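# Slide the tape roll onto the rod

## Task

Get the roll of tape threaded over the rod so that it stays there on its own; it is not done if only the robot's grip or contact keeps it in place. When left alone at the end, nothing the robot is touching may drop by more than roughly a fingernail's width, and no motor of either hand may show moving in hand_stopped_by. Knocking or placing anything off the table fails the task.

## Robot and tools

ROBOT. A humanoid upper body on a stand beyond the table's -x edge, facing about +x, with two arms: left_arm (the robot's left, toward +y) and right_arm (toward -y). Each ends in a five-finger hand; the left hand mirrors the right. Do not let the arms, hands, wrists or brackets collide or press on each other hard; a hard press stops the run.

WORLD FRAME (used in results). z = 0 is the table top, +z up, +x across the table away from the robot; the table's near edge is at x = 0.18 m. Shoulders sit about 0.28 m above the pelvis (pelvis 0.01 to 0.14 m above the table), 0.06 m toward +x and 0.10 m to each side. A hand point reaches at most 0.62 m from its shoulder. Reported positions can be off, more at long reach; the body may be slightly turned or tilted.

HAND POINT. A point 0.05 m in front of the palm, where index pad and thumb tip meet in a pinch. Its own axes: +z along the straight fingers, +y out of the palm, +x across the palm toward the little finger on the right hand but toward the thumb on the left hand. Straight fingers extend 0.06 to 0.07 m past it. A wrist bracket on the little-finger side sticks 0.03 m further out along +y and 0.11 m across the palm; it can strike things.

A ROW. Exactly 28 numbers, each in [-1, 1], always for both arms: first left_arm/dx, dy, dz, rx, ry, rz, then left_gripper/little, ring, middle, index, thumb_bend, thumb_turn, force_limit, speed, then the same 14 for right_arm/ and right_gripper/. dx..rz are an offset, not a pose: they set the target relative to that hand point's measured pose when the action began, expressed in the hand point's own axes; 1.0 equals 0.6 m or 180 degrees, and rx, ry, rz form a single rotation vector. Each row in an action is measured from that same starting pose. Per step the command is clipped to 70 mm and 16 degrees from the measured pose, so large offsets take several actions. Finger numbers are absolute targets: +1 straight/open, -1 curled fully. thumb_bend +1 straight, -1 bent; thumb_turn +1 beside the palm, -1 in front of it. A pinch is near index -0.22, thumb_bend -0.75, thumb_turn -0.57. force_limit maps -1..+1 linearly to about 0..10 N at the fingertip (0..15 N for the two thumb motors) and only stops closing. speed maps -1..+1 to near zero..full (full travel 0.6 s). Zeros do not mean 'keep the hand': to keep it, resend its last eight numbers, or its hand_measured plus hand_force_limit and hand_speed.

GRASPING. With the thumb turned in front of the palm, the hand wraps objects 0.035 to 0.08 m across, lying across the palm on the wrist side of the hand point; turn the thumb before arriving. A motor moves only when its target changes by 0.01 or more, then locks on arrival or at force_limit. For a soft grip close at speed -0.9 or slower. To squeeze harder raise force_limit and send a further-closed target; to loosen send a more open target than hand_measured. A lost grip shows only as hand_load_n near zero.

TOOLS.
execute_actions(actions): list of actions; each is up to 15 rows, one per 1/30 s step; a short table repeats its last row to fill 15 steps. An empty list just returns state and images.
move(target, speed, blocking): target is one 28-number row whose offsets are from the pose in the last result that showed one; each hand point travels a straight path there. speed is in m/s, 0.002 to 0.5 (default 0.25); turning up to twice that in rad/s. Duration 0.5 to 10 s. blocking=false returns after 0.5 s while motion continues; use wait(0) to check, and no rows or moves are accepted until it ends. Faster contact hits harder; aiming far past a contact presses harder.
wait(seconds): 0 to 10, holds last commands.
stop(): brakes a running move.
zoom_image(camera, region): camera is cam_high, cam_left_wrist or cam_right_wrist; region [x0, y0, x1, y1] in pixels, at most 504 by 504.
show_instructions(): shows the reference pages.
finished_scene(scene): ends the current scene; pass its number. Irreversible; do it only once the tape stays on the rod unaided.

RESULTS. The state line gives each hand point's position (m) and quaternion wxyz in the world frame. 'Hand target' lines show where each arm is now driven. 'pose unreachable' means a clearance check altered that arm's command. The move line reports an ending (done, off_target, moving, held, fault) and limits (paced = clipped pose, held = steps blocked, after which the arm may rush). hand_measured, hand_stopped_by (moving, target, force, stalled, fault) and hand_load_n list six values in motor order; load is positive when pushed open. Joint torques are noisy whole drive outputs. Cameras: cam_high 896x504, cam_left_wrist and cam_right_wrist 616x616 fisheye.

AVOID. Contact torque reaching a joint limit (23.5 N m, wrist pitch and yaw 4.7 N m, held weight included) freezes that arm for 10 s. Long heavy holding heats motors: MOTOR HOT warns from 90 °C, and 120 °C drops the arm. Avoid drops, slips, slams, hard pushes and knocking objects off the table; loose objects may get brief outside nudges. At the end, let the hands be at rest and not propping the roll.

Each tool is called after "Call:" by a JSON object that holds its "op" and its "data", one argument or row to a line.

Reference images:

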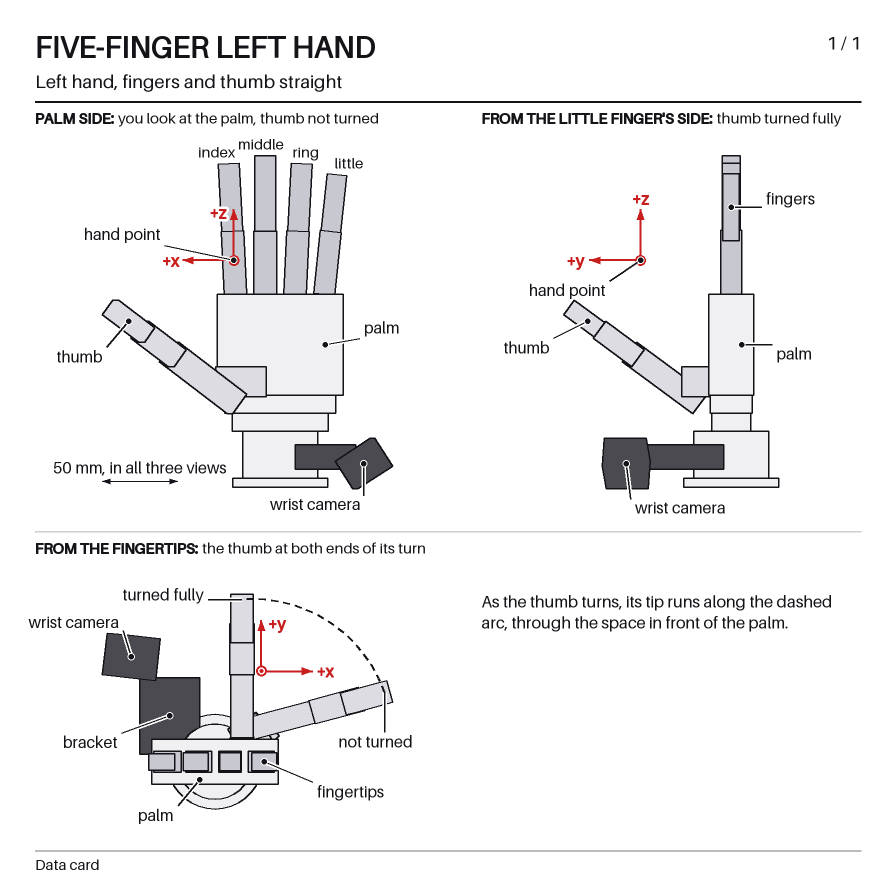

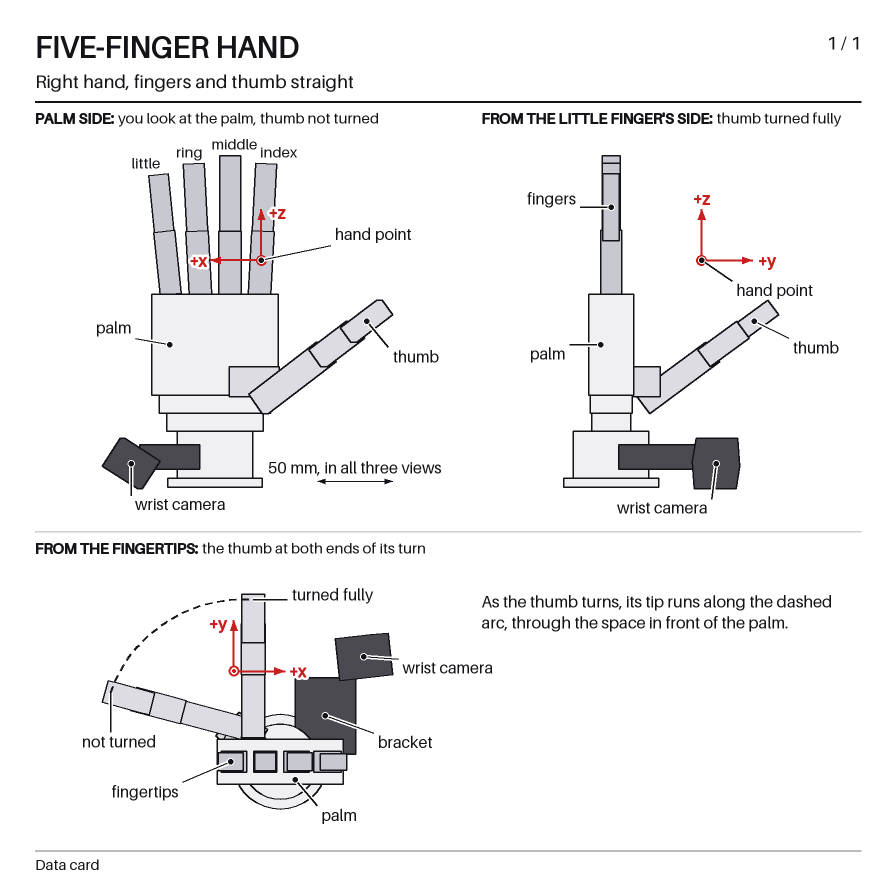

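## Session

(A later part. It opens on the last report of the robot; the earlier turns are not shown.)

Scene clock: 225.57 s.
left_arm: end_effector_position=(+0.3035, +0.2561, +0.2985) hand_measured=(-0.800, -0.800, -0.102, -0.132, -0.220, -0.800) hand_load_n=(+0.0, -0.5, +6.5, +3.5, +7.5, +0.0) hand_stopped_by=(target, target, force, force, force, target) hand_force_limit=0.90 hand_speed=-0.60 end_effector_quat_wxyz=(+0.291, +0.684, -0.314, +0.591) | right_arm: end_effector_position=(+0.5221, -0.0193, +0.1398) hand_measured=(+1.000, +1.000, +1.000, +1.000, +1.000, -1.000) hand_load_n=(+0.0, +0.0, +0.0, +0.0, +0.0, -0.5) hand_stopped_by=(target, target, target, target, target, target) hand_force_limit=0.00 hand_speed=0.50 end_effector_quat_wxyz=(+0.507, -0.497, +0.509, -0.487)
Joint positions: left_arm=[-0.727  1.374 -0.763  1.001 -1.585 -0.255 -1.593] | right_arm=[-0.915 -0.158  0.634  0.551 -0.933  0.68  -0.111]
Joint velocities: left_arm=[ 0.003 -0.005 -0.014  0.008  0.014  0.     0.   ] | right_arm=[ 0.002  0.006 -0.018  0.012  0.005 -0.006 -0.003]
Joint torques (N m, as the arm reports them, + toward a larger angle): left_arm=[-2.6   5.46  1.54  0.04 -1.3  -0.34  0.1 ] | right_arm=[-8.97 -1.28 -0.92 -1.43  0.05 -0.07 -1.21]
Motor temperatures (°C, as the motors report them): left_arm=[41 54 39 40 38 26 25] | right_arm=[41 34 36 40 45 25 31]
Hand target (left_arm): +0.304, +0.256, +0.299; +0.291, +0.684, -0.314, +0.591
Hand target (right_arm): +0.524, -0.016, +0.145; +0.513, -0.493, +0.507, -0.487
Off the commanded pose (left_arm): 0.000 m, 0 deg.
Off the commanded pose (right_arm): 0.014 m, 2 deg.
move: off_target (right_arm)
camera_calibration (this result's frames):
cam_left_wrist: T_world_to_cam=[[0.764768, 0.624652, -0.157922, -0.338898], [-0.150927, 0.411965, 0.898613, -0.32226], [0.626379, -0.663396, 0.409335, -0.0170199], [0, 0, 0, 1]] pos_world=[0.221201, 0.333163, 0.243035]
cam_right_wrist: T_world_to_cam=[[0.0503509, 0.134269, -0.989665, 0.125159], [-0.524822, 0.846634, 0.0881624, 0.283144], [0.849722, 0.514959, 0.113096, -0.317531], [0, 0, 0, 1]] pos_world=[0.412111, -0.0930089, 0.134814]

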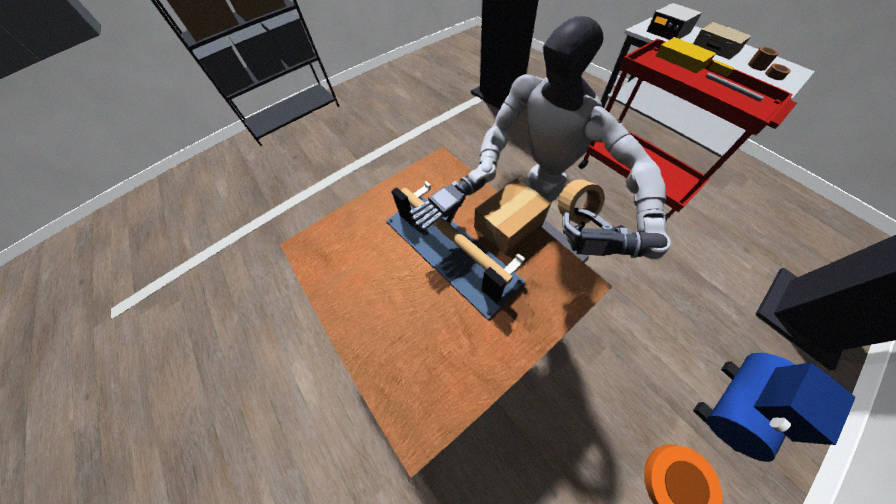

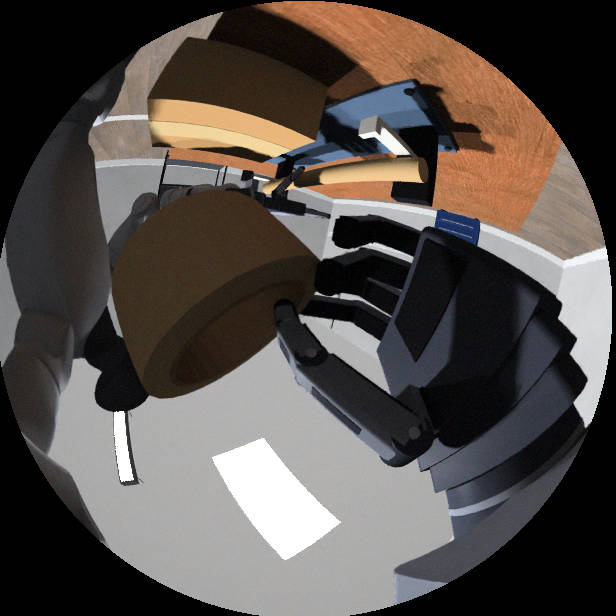

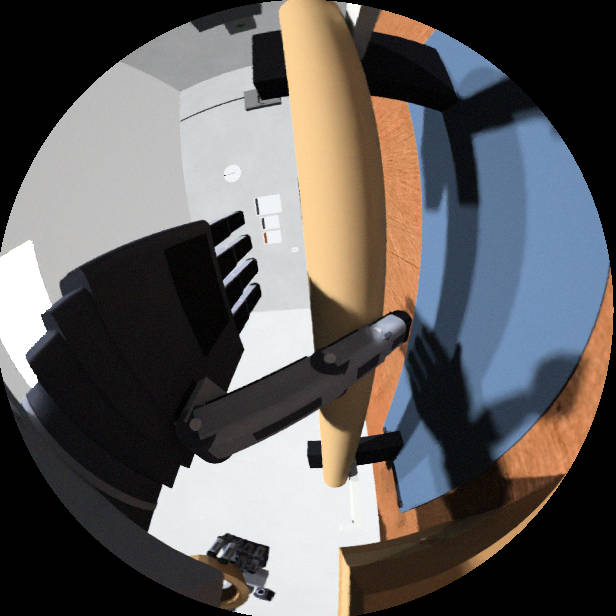

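Call:
{"op": "move", "data": {
  "target": [0,0,0,0,0,0,-0.8,-0.8,-0.5,-0.6,-1,-0.8,0.9,-0.6, 0,0,0,0,0,0,-1,-1,-1,-1,-1,-1,0.6,-0.3]
}}

Scene clock: 230.13 s.
left_arm: end_effector_position=(+0.3035, +0.2561, +0.2985) hand_measured=(-0.800, -0.800, -0.102, -0.132, -0.220, -0.800) hand_load_n=(+0.0, -0.5, +6.5, +3.5, +7.5, +0.0) hand_stopped_by=(target, target, force, force, force, target) hand_force_limit=0.90 hand_speed=-0.60 end_effector_quat_wxyz=(+0.291, +0.684, -0.314, +0.591) | right_arm: end_effector_position=(+0.5175, -0.0184, +0.1294) hand_measured=(-0.158, -0.158, -0.186, -0.212, +0.302, -1.000) hand_load_n=(+2.0, +3.5, +7.5, +10.0, +23.0, +3.0) hand_stopped_by=(force, force, force, force, force, target) hand_force_limit=0.60 hand_speed=-0.30 end_effector_quat_wxyz=(+0.500, -0.506, +0.514, -0.479)
Joint positions: left_arm=[-0.727  1.374 -0.763  1.001 -1.585 -0.255 -1.593] | right_arm=[-0.899 -0.154  0.636  0.553 -0.936  0.675 -0.098]
Joint velocities: left_arm=[ 0.006 -0.003 -0.006  0.     0.008  0.     0.   ] | right_arm=[ 0.018 -0.008 -0.006  0.     0.     0.     0.   ]
Joint torques (N m, as the arm reports them, + toward a larger angle): left_arm=[-2.61  5.47  1.52  0.03 -1.3  -0.34  0.1 ] | right_arm=[-11.01  -1.42  -1.77  -2.98  -1.18   0.4   -2.17]
Motor temperatures (°C, as the motors report them): left_arm=[41 54 39 40 38 26 25] | right_arm=[43 34 36 40 45 25 32]
Hand target (left_arm): +0.304, +0.256, +0.299; +0.291, +0.684, -0.314, +0.591
Hand target (right_arm): +0.522, -0.019, +0.140; +0.507, -0.497, +0.509, -0.487
Off the commanded pose (left_arm): 0.000 m, 0 deg.
Off the commanded pose (right_arm): 0.011 m, 2 deg.
move: off_target (right_arm)
camera_calibration (this result's frames):
cam_left_wrist: T_world_to_cam=[[0.764768, 0.624652, -0.157922, -0.338898], [-0.150927, 0.411965, 0.898613, -0.32226], [0.626379, -0.663396, 0.409335, -0.0170198], [0, 0, 0, 1]] pos_world=[0.221201, 0.333163, 0.243035]
cam_right_wrist: T_world_to_cam=[[0.021619, 0.131824, -0.991037, 0.13002], [-0.526699, 0.844056, 0.100783, 0.280117], [0.849777, 0.5198, 0.0876792, -0.309499], [0, 0, 0, 1]] pos_world=[0.407732, -0.0926969, 0.127761]

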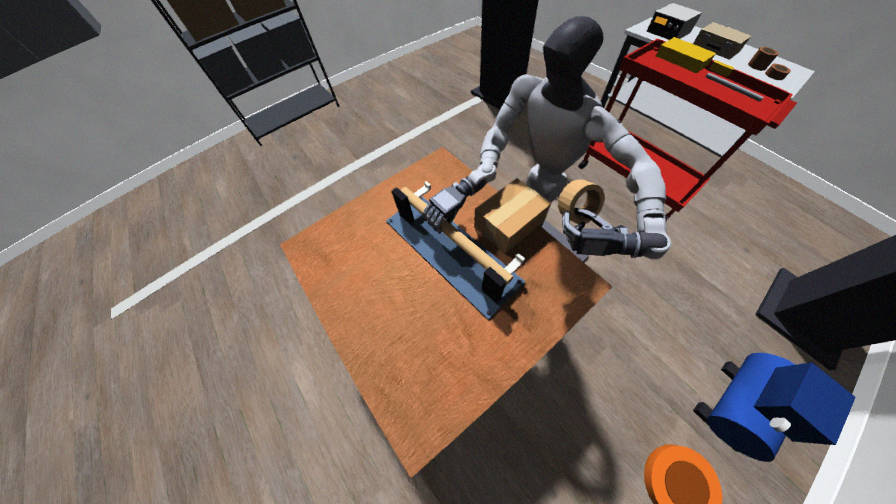

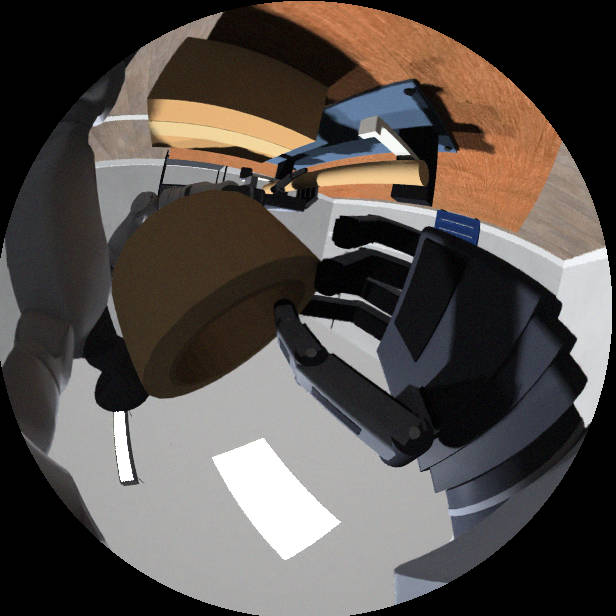

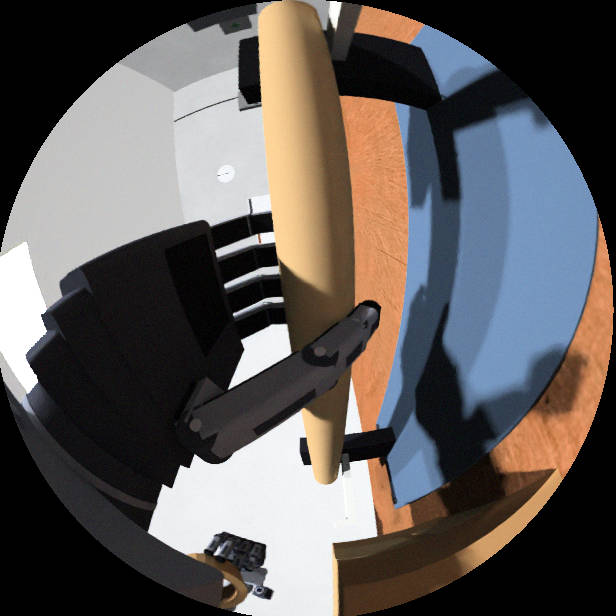

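Call:
{"op": "move", "data": {
  "target": [0,0,0,0,0,0,-0.8,-0.8,-0.5,-0.6,-1,-0.8,0.9,-0.6, 0,-0.25,-0.03,0,0,0,-1,-1,-1,-1,-1,-1,0.6,-0.3],
  "speed": 0.08
}}

Call:
{"op": "move", "data": {
  "target": [0,0,0,0,0,0,-0.8,-0.8,-0.5,-0.6,-1,-0.8,0.9,-0.6, 0.1,0,-0.03,0,-0.217,0,-1,-1,-1,-1,-1,-1,0.6,-0.3],
  "speed": 0.08
}}

Scene clock: 238.40 s.
left_arm: end_effector_position=(+0.3035, +0.2561, +0.2985) hand_measured=(-0.800, -0.800, -0.102, -0.132, -0.220, -0.800) hand_load_n=(+0.0, -0.5, +6.5, +3.5, +7.5, +0.0) hand_stopped_by=(target, target, force, force, force, target) hand_force_limit=0.90 hand_speed=-0.60 end_effector_quat_wxyz=(+0.291, +0.684, -0.314, +0.591) | right_arm: end_effector_position=(+0.5023, -0.0159, +0.2824) hand_measured=(-0.158, -0.158, -0.186, -0.212, +0.302, -1.000) hand_load_n=(+1.0, +2.5, +8.0, +12.5, +21.0, +4.5) hand_stopped_by=(force, force, force, force, force, target) hand_force_limit=0.60 hand_speed=-0.30 end_effector_quat_wxyz=(+0.510, -0.506, +0.512, -0.472)
Joint positions: left_arm=[-0.727  1.374 -0.763  1.001 -1.585 -0.255 -1.593] | right_arm=[-1.15  -0.389  0.686 -0.022 -1.169  0.952  0.699]
Joint velocities: left_arm=[ 0.    -0.005  0.002  0.002  0.     0.     0.   ] | right_arm=[ 0.003  0.008  0.    -0.006  0.     0.     0.002]
Joint torques (N m, as the arm reports them, + toward a larger angle): left_arm=[-2.61  5.46  1.54  0.05 -1.3  -0.34  0.1 ] | right_arm=[-9.53 -2.11 -2.47 -1.82 -0.9   0.43 -1.45]
Motor temperatures (°C, as the motors report them): left_arm=[41 55 39 40 38 26 25] | right_arm=[49 33 36 41 45 25 34]
Hand target (left_arm): +0.304, +0.256, +0.299; +0.291, +0.684, -0.314, +0.591
Hand target (right_arm): +0.502, -0.017, +0.281; +0.508, -0.506, +0.513, -0.473
Off the commanded pose (left_arm): 0.000 m, 0 deg.
Off the commanded pose (right_arm): 0.008 m, 1 deg.
move: off_target (right_arm)
camera_calibration (this result's frames):
cam_left_wrist: T_world_to_cam=[[0.764768, 0.624652, -0.157922, -0.338898], [-0.150927, 0.411965, 0.898613, -0.32226], [0.626379, -0.663396, 0.409335, -0.0170198], [0, 0, 0, 1]] pos_world=[0.221201, 0.333162, 0.243035]
cam_right_wrist: T_world_to_cam=[[0.023886, 0.147649, -0.988751, 0.280053], [-0.542556, 0.832623, 0.111228, 0.259455], [0.83968, 0.533796, 0.0999958, -0.309501], [0, 0, 0, 1]] pos_world=[0.393961, -0.0921676, 0.278993]

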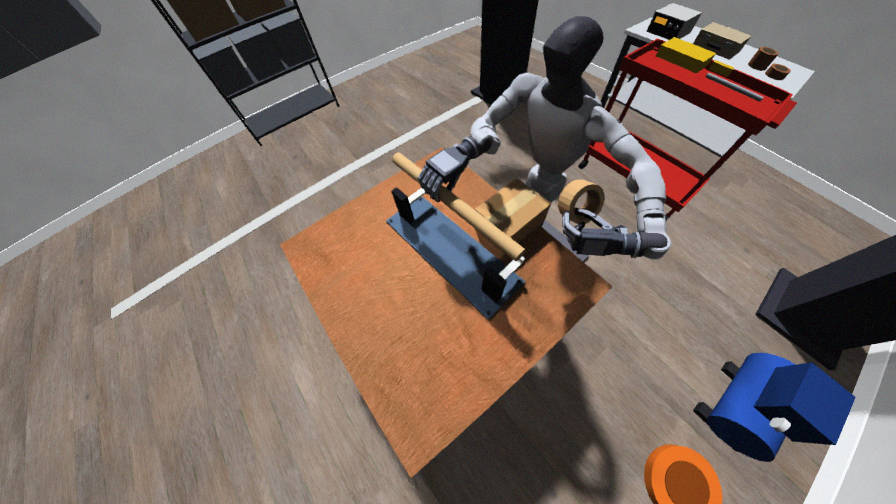

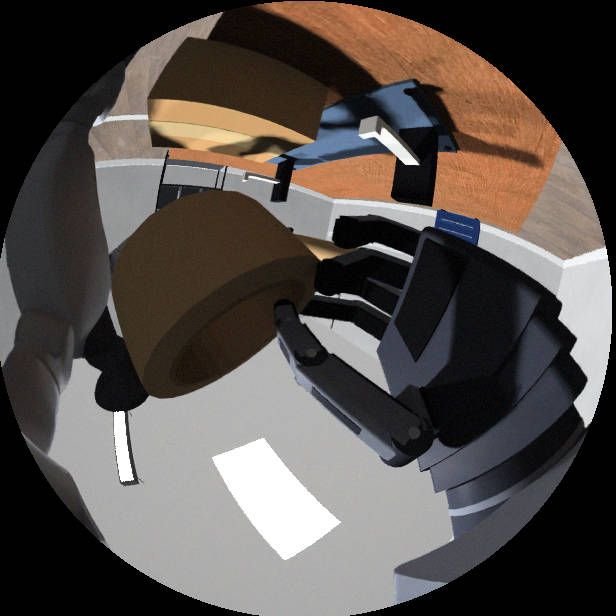

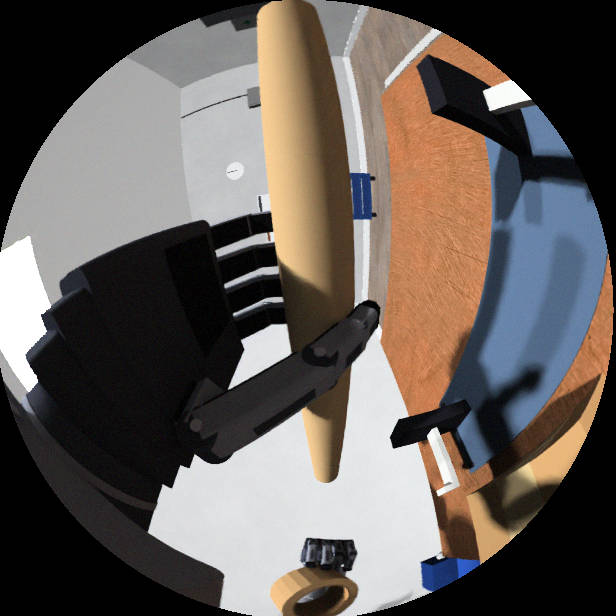

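Scene clock: 242.97 s.
left_arm: end_effector_position=(+0.3035, +0.2561, +0.2985) hand_measured=(-0.800, -0.800, -0.102, -0.132, -0.220, -0.800) hand_load_n=(+0.0, -0.5, +6.5, +3.5, +7.5, +0.0) hand_stopped_by=(target, target, force, force, force, target) hand_force_limit=0.90 hand_speed=-0.60 end_effector_quat_wxyz=(+0.291, +0.684, -0.314, +0.591) | right_arm: end_effector_position=(+0.4898, -0.0755, +0.2832) hand_measured=(-0.158, -0.158, -0.186, -0.212, +0.302, -1.000) hand_load_n=(+1.0, +2.0, +7.5, +13.0, +20.5, +4.0) hand_stopped_by=(force, force, force, force, force, target) hand_force_limit=0.60 hand_speed=-0.30 end_effector_quat_wxyz=(+0.643, -0.643, +0.306, -0.283)
Joint positions: left_arm=[-0.727  1.374 -0.763  1.001 -1.585 -0.255 -1.593] | right_arm=[-1.172 -0.846  0.337  0.77  -0.488 -0.733  0.276]
Joint velocities: left_arm=[ 0.011  0.003 -0.011 -0.002  0.012  0.     0.   ] | right_arm=[-0.012  0.003  0.018  0.025  0.    -0.026 -0.006]
Joint torques (N m, as the arm reports them, + toward a larger angle): left_arm=[-2.6   5.46  1.52  0.06 -1.29 -0.34  0.1 ] | right_arm=[-10.4   -3.82  -2.84  -1.36   1.46  -0.02  -1.71]
Motor temperatures (°C, as the motors report them): left_arm=[41 55 39 40 38 26 25] | right_arm=[50 34 37 41 45 25 35]
Hand target (left_arm): +0.304, +0.256, +0.299; +0.291, +0.684, -0.314, +0.591
Hand target (right_arm): +0.490, -0.074, +0.282; +0.643, -0.644, +0.304, -0.282
Off the commanded pose (left_arm): 0.000 m, 0 deg.
Off the commanded pose (right_arm): 0.005 m, 2 deg.
move: off_target (right_arm)
camera_calibration (this result's frames):
cam_left_wrist: T_world_to_cam=[[0.764768, 0.624652, -0.157922, -0.338898], [-0.150927, 0.411965, 0.898613, -0.32226], [0.626379, -0.663396, 0.409335, -0.01702], [0, 0, 0, 1]] pos_world=[0.221201, 0.333162, 0.243035]
cam_right_wrist: T_world_to_cam=[[-0.0470625, 0.133107, -0.989984, 0.323959], [-0.948512, 0.304822, 0.0860754, 0.468367], [0.313226, 0.943062, 0.111908, 0.0181536], [0, 0, 0, 1]] pos_world=[0.453811, -0.20301, 0.278367]

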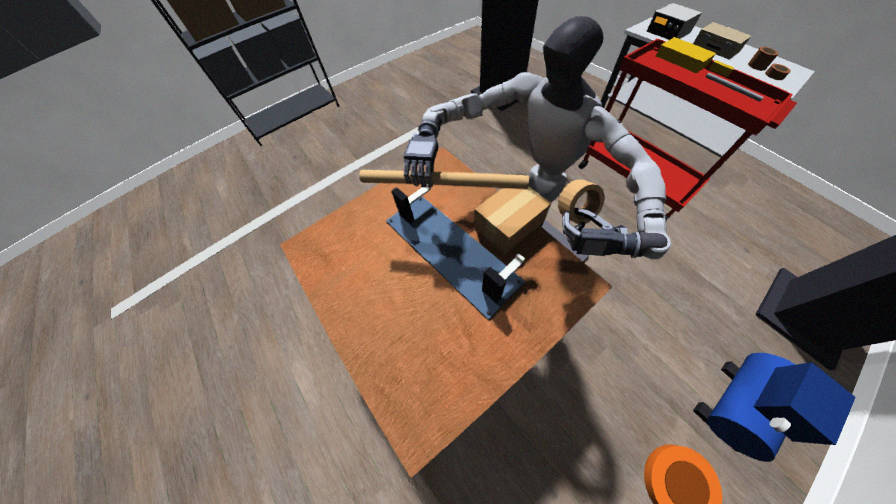

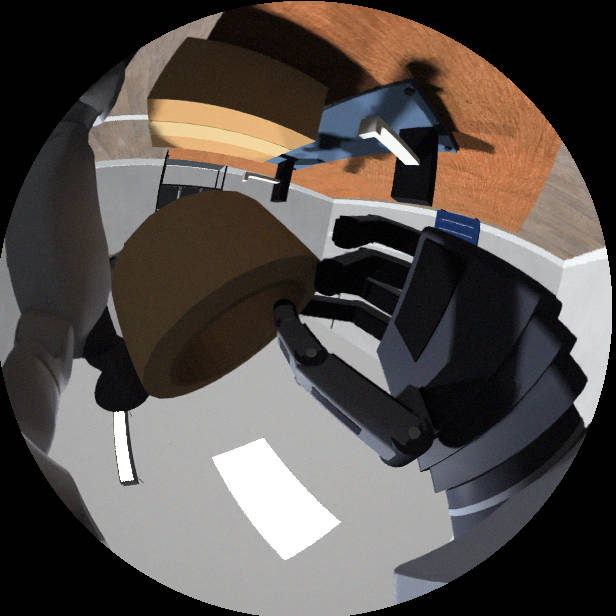

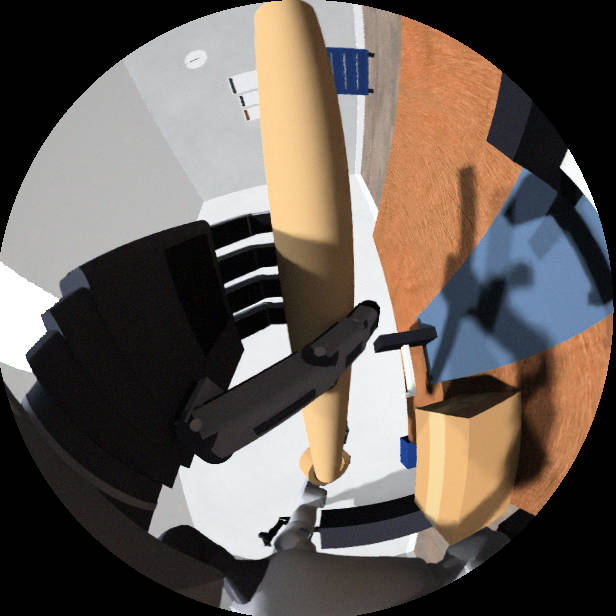

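Call:
{"op": "move", "data": {
  "target": [0,0,0.07,0,0,0,-0.8,-0.8,-0.5,-0.6,-1,-0.8,0.9,-0.6, 0,0,0,0,0,0,-1,-1,-1,-1,-1,-1,0.6,-0.3],
  "speed": 0.04
}}

Call:
{"op": "zoom_image", "data": {
  "camera": "cam_right_wrist",
  "region": [220, 380, 440, 600]
}}

Call:
{"op": "zoom_image", "data": {
  "camera": "cam_high",
  "region": [460, 130, 680, 290]
}}

Scene clock: 252.90 s.
left_arm: end_effector_position=(+0.3290, +0.2241, +0.2940) hand_measured=(-0.800, -0.800, -0.102, -0.132, -0.220, -0.800) hand_load_n=(+0.0, -0.5, +6.0, +3.5, +7.5, -0.5) hand_stopped_by=(target, target, force, force, force, target) hand_force_limit=0.90 hand_speed=-0.60 end_effector_quat_wxyz=(+0.292, +0.682, -0.311, +0.594) | right_arm: end_effector_position=(+0.4896, -0.0752, +0.2826) hand_measured=(-0.158, -0.158, -0.186, -0.212, +0.302, -1.000) hand_load_n=(+1.0, +2.0, +7.5, +13.0, +20.5, +4.0) hand_stopped_by=(force, force, force, force, force, target) hand_force_limit=0.60 hand_speed=-0.30 end_effector_quat_wxyz=(+0.643, -0.643, +0.305, -0.282)
Joint positions: left_arm=[-0.741  1.373 -0.79   0.789 -1.548 -0.257 -1.368] | right_arm=[-1.173 -0.845  0.338  0.771 -0.488 -0.734  0.276]
Joint velocities: left_arm=[ 0.    -0.008  0.023 -0.014 -0.005  0.     0.   ] | right_arm=[ 0.015  0.003 -0.025  0.002  0.014  0.     0.   ]
Joint torques (N m, as the arm reports them, + toward a larger angle): left_arm=[-3.    5.1   1.8  -0.17 -1.11 -0.56  0.17] | right_arm=[-9.65 -4.37 -2.8  -1.68  1.35  0.16 -1.55]
Motor temperatures (°C, as the motors report them): left_arm=[41 56 39 40 38 26 25] | right_arm=[54 35 37 41 45 25 35]
Hand target (left_arm): +0.329, +0.223, +0.293; +0.292, +0.684, -0.312, +0.591
Hand target (right_arm): +0.490, -0.076, +0.283; +0.643, -0.643, +0.305, -0.283
Off the commanded pose (left_arm): 0.001 m, 0 deg.
Off the commanded pose (right_arm): 0.001 m, 0 deg.
move: done
camera_calibration (this result's frames):
cam_left_wrist: T_world_to_cam=[[0.763637, 0.625294, -0.160827, -0.338014], [-0.153614, 0.417902, 0.895411, -0.300684], [0.627105, -0.659064, 0.41518, -0.0552796], [0, 0, 0, 1]] pos_world=[0.246597, 0.300582, 0.237825]
cam_right_wrist: T_world_to_cam=[[-0.0483435, 0.13267, -0.989981, 0.323951], [-0.948811, 0.303619, 0.0870221, 0.467928], [0.312123, 0.943511, 0.111201, 0.0187001], [0, 0, 0, 1]] pos_world=[0.453799, -0.202694, 0.277906]

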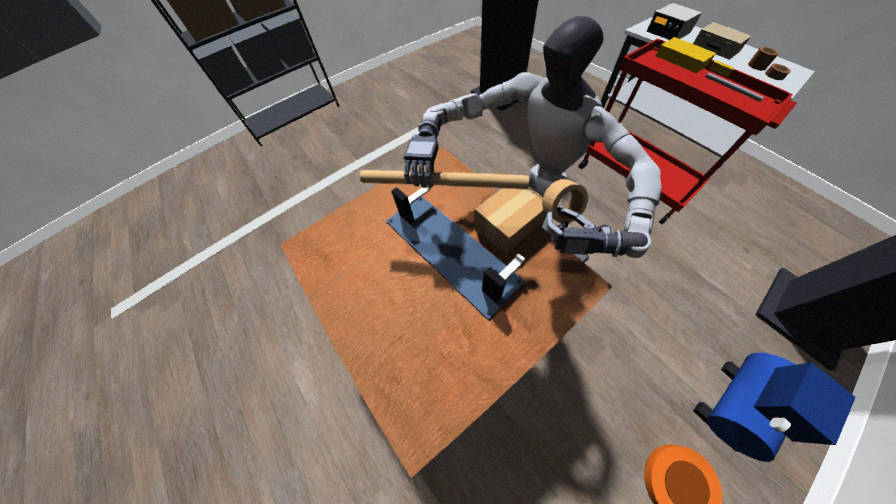

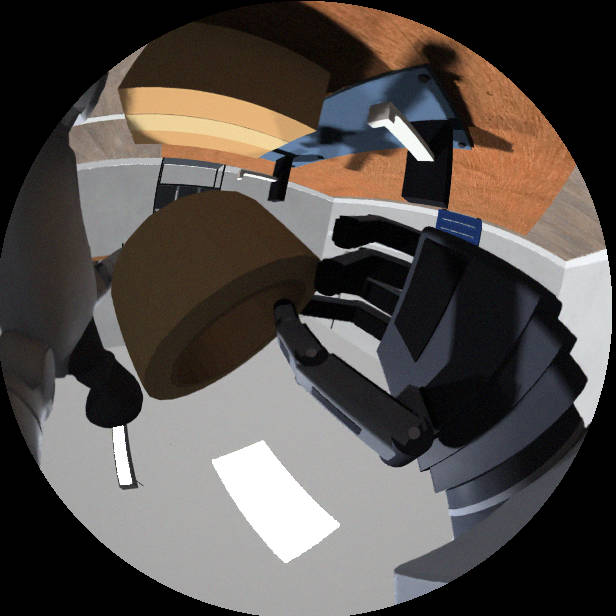

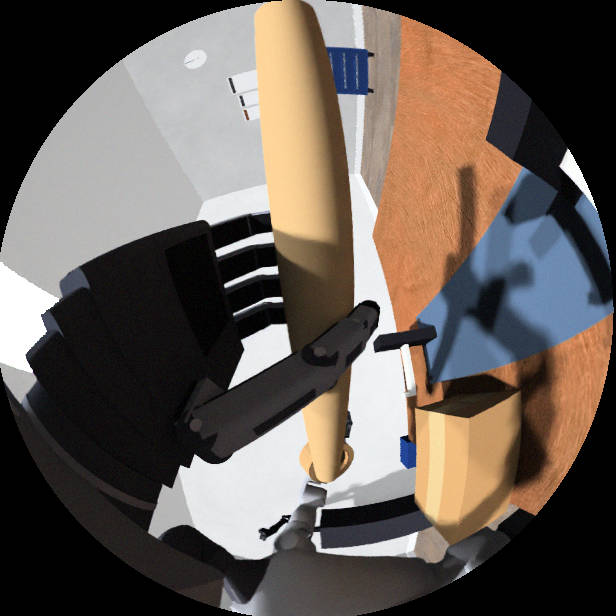

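Region (220, 380, 440, 600) of cam_right_wrist's 616x616 image, scaled by 2.291, with more detail than that image has.

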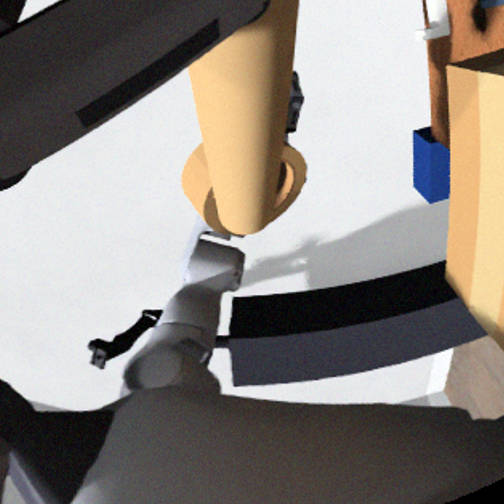

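Region (460, 130, 680, 290) of cam_high's 896x504 image, scaled by 2.291, with more detail than that image has; it fills the top 367 rows of this view, and the rest is white.

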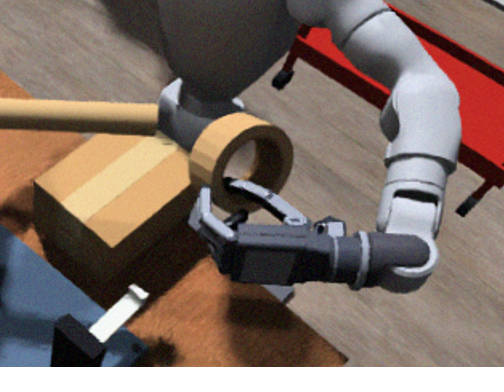

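Call:
{"op": "move", "data": {
  "target": [0,0,0,0,0,0,-0.8,-0.8,-0.5,-0.6,-1,-0.8,0.9,-0.6, -0.0,0,-0.157,0,0.12,0,-1,-1,-1,-1,-1,-1,0.6,-0.3],
  "speed": 0.05
}}

Call:
{"op": "zoom_image", "data": {
  "camera": "cam_high",
  "region": [400, 110, 680, 300]
}}

Scene clock: 266.97 s.
left_arm: end_effector_position=(+0.3290, +0.2241, +0.2940) hand_measured=(-0.800, -0.800, -0.102, -0.132, -0.220, -0.800) hand_load_n=(+0.0, -0.5, +6.0, +3.5, +7.5, -0.5) hand_stopped_by=(target, target, force, force, force, target) hand_force_limit=0.90 hand_speed=-0.60 end_effector_quat_wxyz=(+0.292, +0.682, -0.311, +0.593) | right_arm: end_effector_position=(+0.4177, -0.1433, +0.2872) hand_measured=(-0.158, -0.158, -0.186, -0.212, +0.302, -1.000) hand_load_n=(+1.0, +2.0, +7.5, +13.0, +20.5, +4.0) hand_stopped_by=(force, force, force, force, force, target) hand_force_limit=0.60 hand_speed=-0.30 end_effector_quat_wxyz=(+0.576, -0.571, +0.425, -0.401)
Joint positions: left_arm=[-0.741  1.373 -0.79   0.789 -1.548 -0.257 -1.368] | right_arm=[-0.35  -1.087 -0.102 -0.434 -0.403  0.166  0.406]
Joint velocities: left_arm=[ 0.     0.006  0.006 -0.003  0.     0.     0.   ] | right_arm=[ 0.005 -0.014  0.008  0.     0.009  0.004  0.   ]
Joint torques (N m, as the arm reports them, + toward a larger angle): left_arm=[-2.9   5.14  1.95 -0.06 -1.34 -0.64  0.1 ] | right_arm=[-5.12 -4.87 -4.15 -1.01  0.06  0.34 -1.51]
Motor temperatures (°C, as the motors report them): left_arm=[42 55 39 40 38 26 25] | right_arm=[55 37 39 41 45 25 35]
Hand target (left_arm): +0.329, +0.224, +0.294; +0.292, +0.682, -0.311, +0.594
Hand target (right_arm): +0.418, -0.144, +0.287; +0.574, -0.572, +0.424, -0.404
Off the commanded pose (left_arm): 0.000 m, 0 deg.
Off the commanded pose (right_arm): 0.007 m, 1 deg.
move: off_target (right_arm)
camera_calibration (this result's frames):
cam_left_wrist: T_world_to_cam=[[0.763583, 0.625335, -0.160925, -0.337987], [-0.153476, 0.417846, 0.895461, -0.300687], [0.627204, -0.659061, 0.415034, -0.0552518], [0, 0, 0, 1]] pos_world=[0.246587, 0.300582, 0.237794]
cam_right_wrist: T_world_to_cam=[[0.00598984, 0.142259, -0.989811, 0.312657], [-0.761354, 0.642376, 0.087717, 0.389954], [0.648309, 0.753071, 0.112157, -0.0630456], [0, 0, 0, 1]] pos_world=[0.335893, -0.247497, 0.282337]

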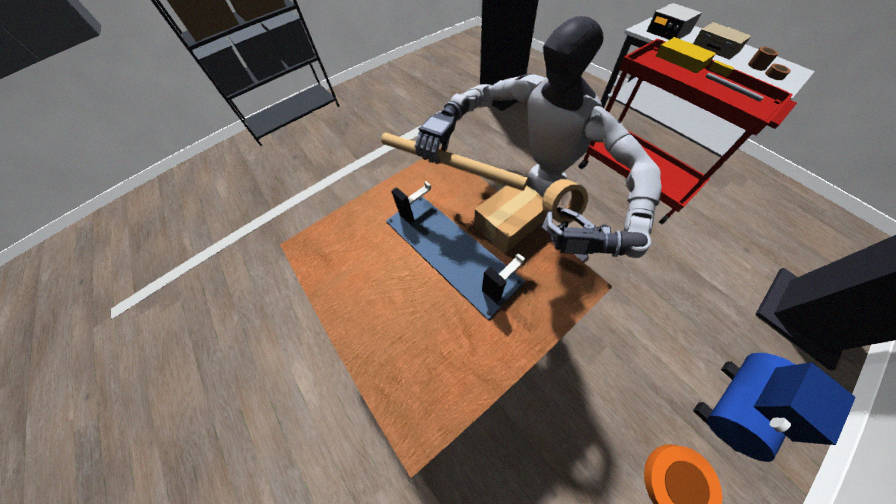

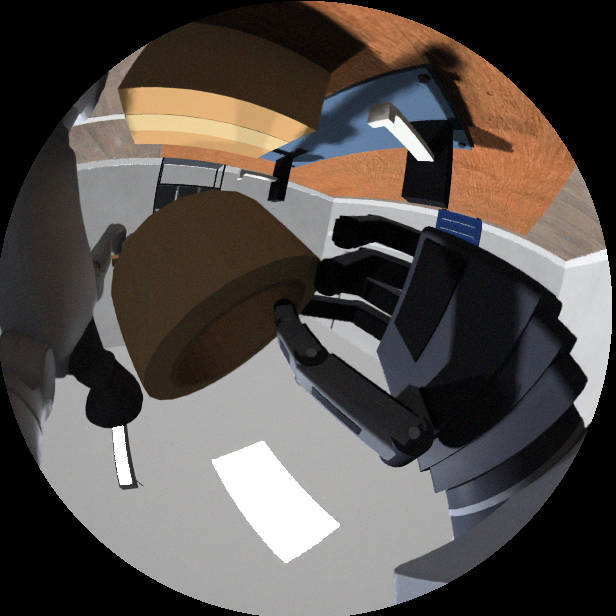

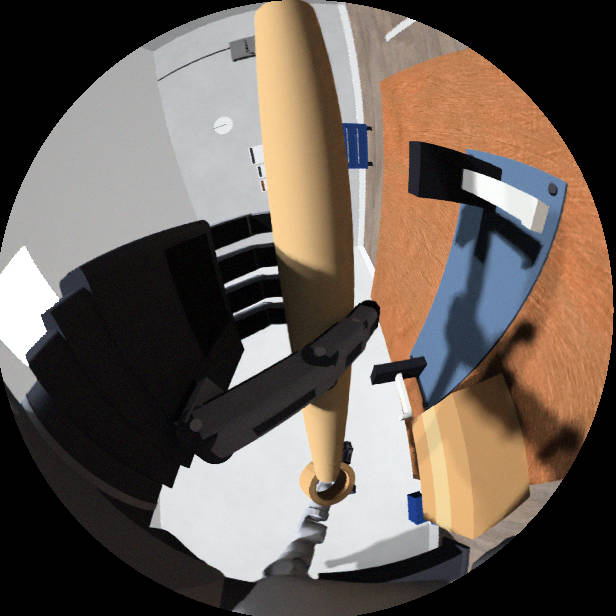

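Region (400, 110, 680, 300) of cam_high's 896x504 image, scaled by 1.800, with more detail than that image has; it fills the top 342 rows of this view, and the rest is white.

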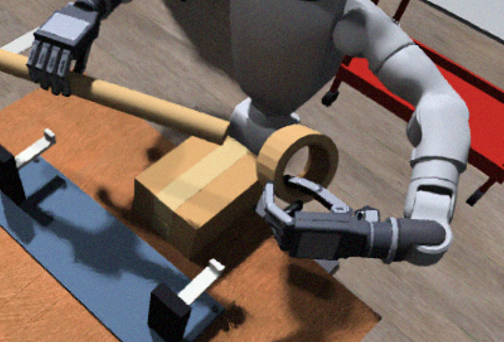

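Call:
{"op": "move", "data": {
  "target": [0,0,0,0,0,0,-0.8,-0.8,-0.5,-0.6,-1,-0.8,0.9,-0.6, -0.08,0.01,0,0,0,0,-1,-1,-1,-1,-1,-1,0.6,-0.3],
  "speed": 0.03
}}

Call:
{"op": "zoom_image", "data": {
  "camera": "cam_right_wrist",
  "region": [240, 400, 420, 560]
}}

Call:
{"op": "zoom_image", "data": {
  "camera": "cam_high",
  "region": [470, 140, 650, 270]
}}

Scene clock: 274.73 s.
left_arm: end_effector_position=(+0.3290, +0.2241, +0.2940) hand_measured=(-0.800, -0.800, -0.102, -0.132, -0.220, -0.800) hand_load_n=(+0.0, -0.5, +6.0, +3.5, +7.5, -0.5) hand_stopped_by=(target, target, force, force, force, target) hand_force_limit=0.90 hand_speed=-0.60 end_effector_quat_wxyz=(+0.292, +0.682, -0.311, +0.593) | right_arm: end_effector_position=(+0.4014, -0.0980, +0.2826) hand_measured=(-0.158, -0.158, -0.186, -0.212, +0.302, -1.000) hand_load_n=(+1.0, +2.0, +7.5, +13.0, +20.5, +4.0) hand_stopped_by=(force, force, force, force, force, target) hand_force_limit=0.60 hand_speed=-0.30 end_effector_quat_wxyz=(+0.578, -0.570, +0.427, -0.399)
Joint positions: left_arm=[-0.741  1.373 -0.79   0.789 -1.548 -0.257 -1.368] | right_arm=[-0.422 -1.036  0.106 -0.694 -0.54   0.494  0.453]
Joint velocities: left_arm=[ 0.005  0.003  0.02  -0.002 -0.015  0.     0.   ] | right_arm=[ 0.003  0.006  0.011 -0.006  0.     0.017  0.   ]
Joint torques (N m, as the arm reports them, + toward a larger angle): left_arm=[-2.87  5.16  1.97 -0.05 -1.34 -0.63  0.1 ] | right_arm=[-5.38 -3.72 -3.12 -1.28 -0.23  0.26 -1.49]
Motor temperatures (°C, as the motors report them): left_arm=[42 55 39 40 38 26 25] | right_arm=[52 38 39 40 45 25 35]
Hand target (left_arm): +0.329, +0.224, +0.294; +0.292, +0.682, -0.311, +0.593
Hand target (right_arm): +0.401, -0.098, +0.283; +0.578, -0.570, +0.426, -0.400
Off the commanded pose (left_arm): 0.000 m, 0 deg.
Off the commanded pose (right_arm): 0.001 m, 0 deg.
move: done
camera_calibration (this result's frames):
cam_left_wrist: T_world_to_cam=[[0.763583, 0.625335, -0.160924, -0.337988], [-0.153477, 0.417846, 0.895461, -0.300687], [0.627205, -0.659061, 0.415035, -0.0552518], [0, 0, 0, 1]] pos_world=[0.246587, 0.300582, 0.237794]
cam_right_wrist: T_world_to_cam=[[0.00329961, 0.150157, -0.988657, 0.30332], [-0.761808, 0.640831, 0.0947871, 0.346946], [0.647795, 0.752853, 0.116506, -0.0871888], [0, 0, 0, 1]] pos_world=[0.319786, -0.202239, 0.277151]

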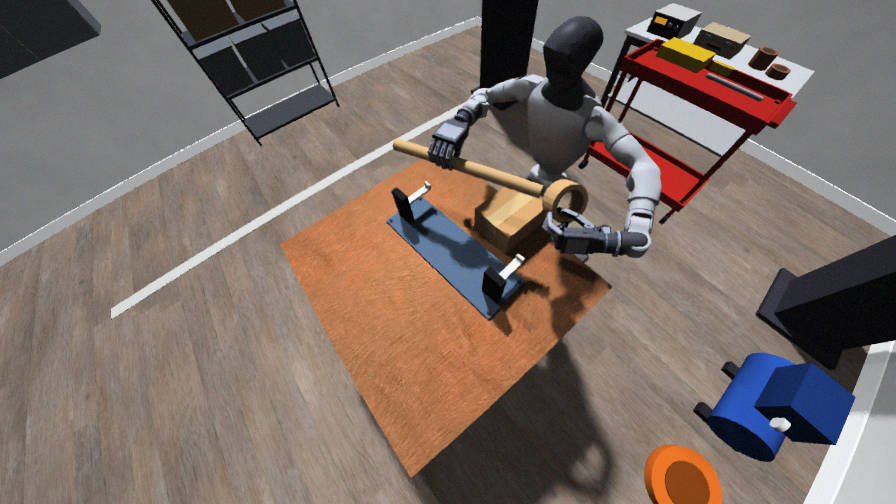

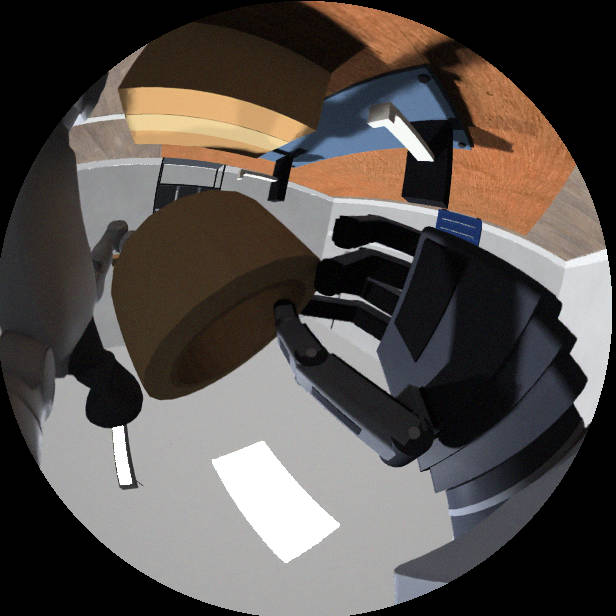

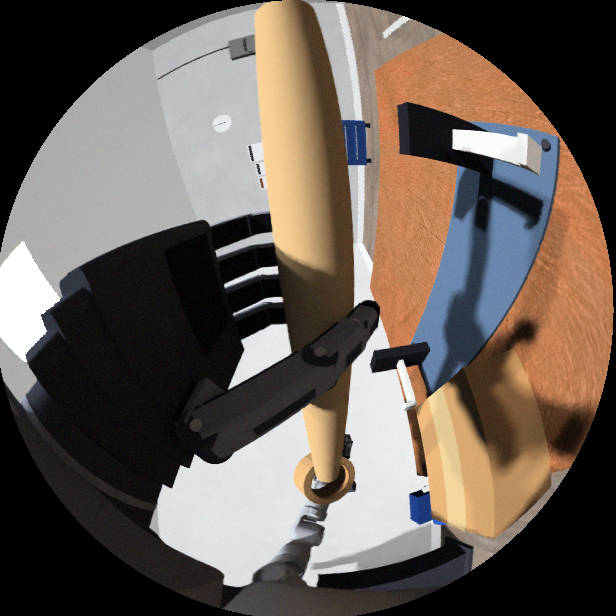

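Region (240, 400, 420, 560) of cam_right_wrist's 616x616 image, scaled by 2.800, with more detail than that image has.

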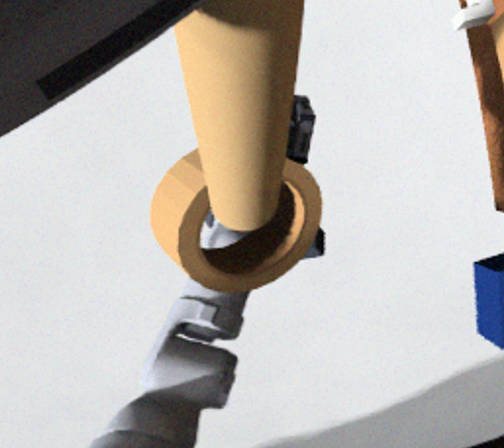

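Region (470, 140, 650, 270) of cam_high's 896x504 image, scaled by 2.800, with more detail than that image has.

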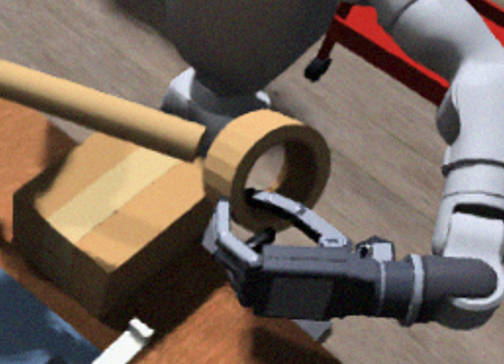

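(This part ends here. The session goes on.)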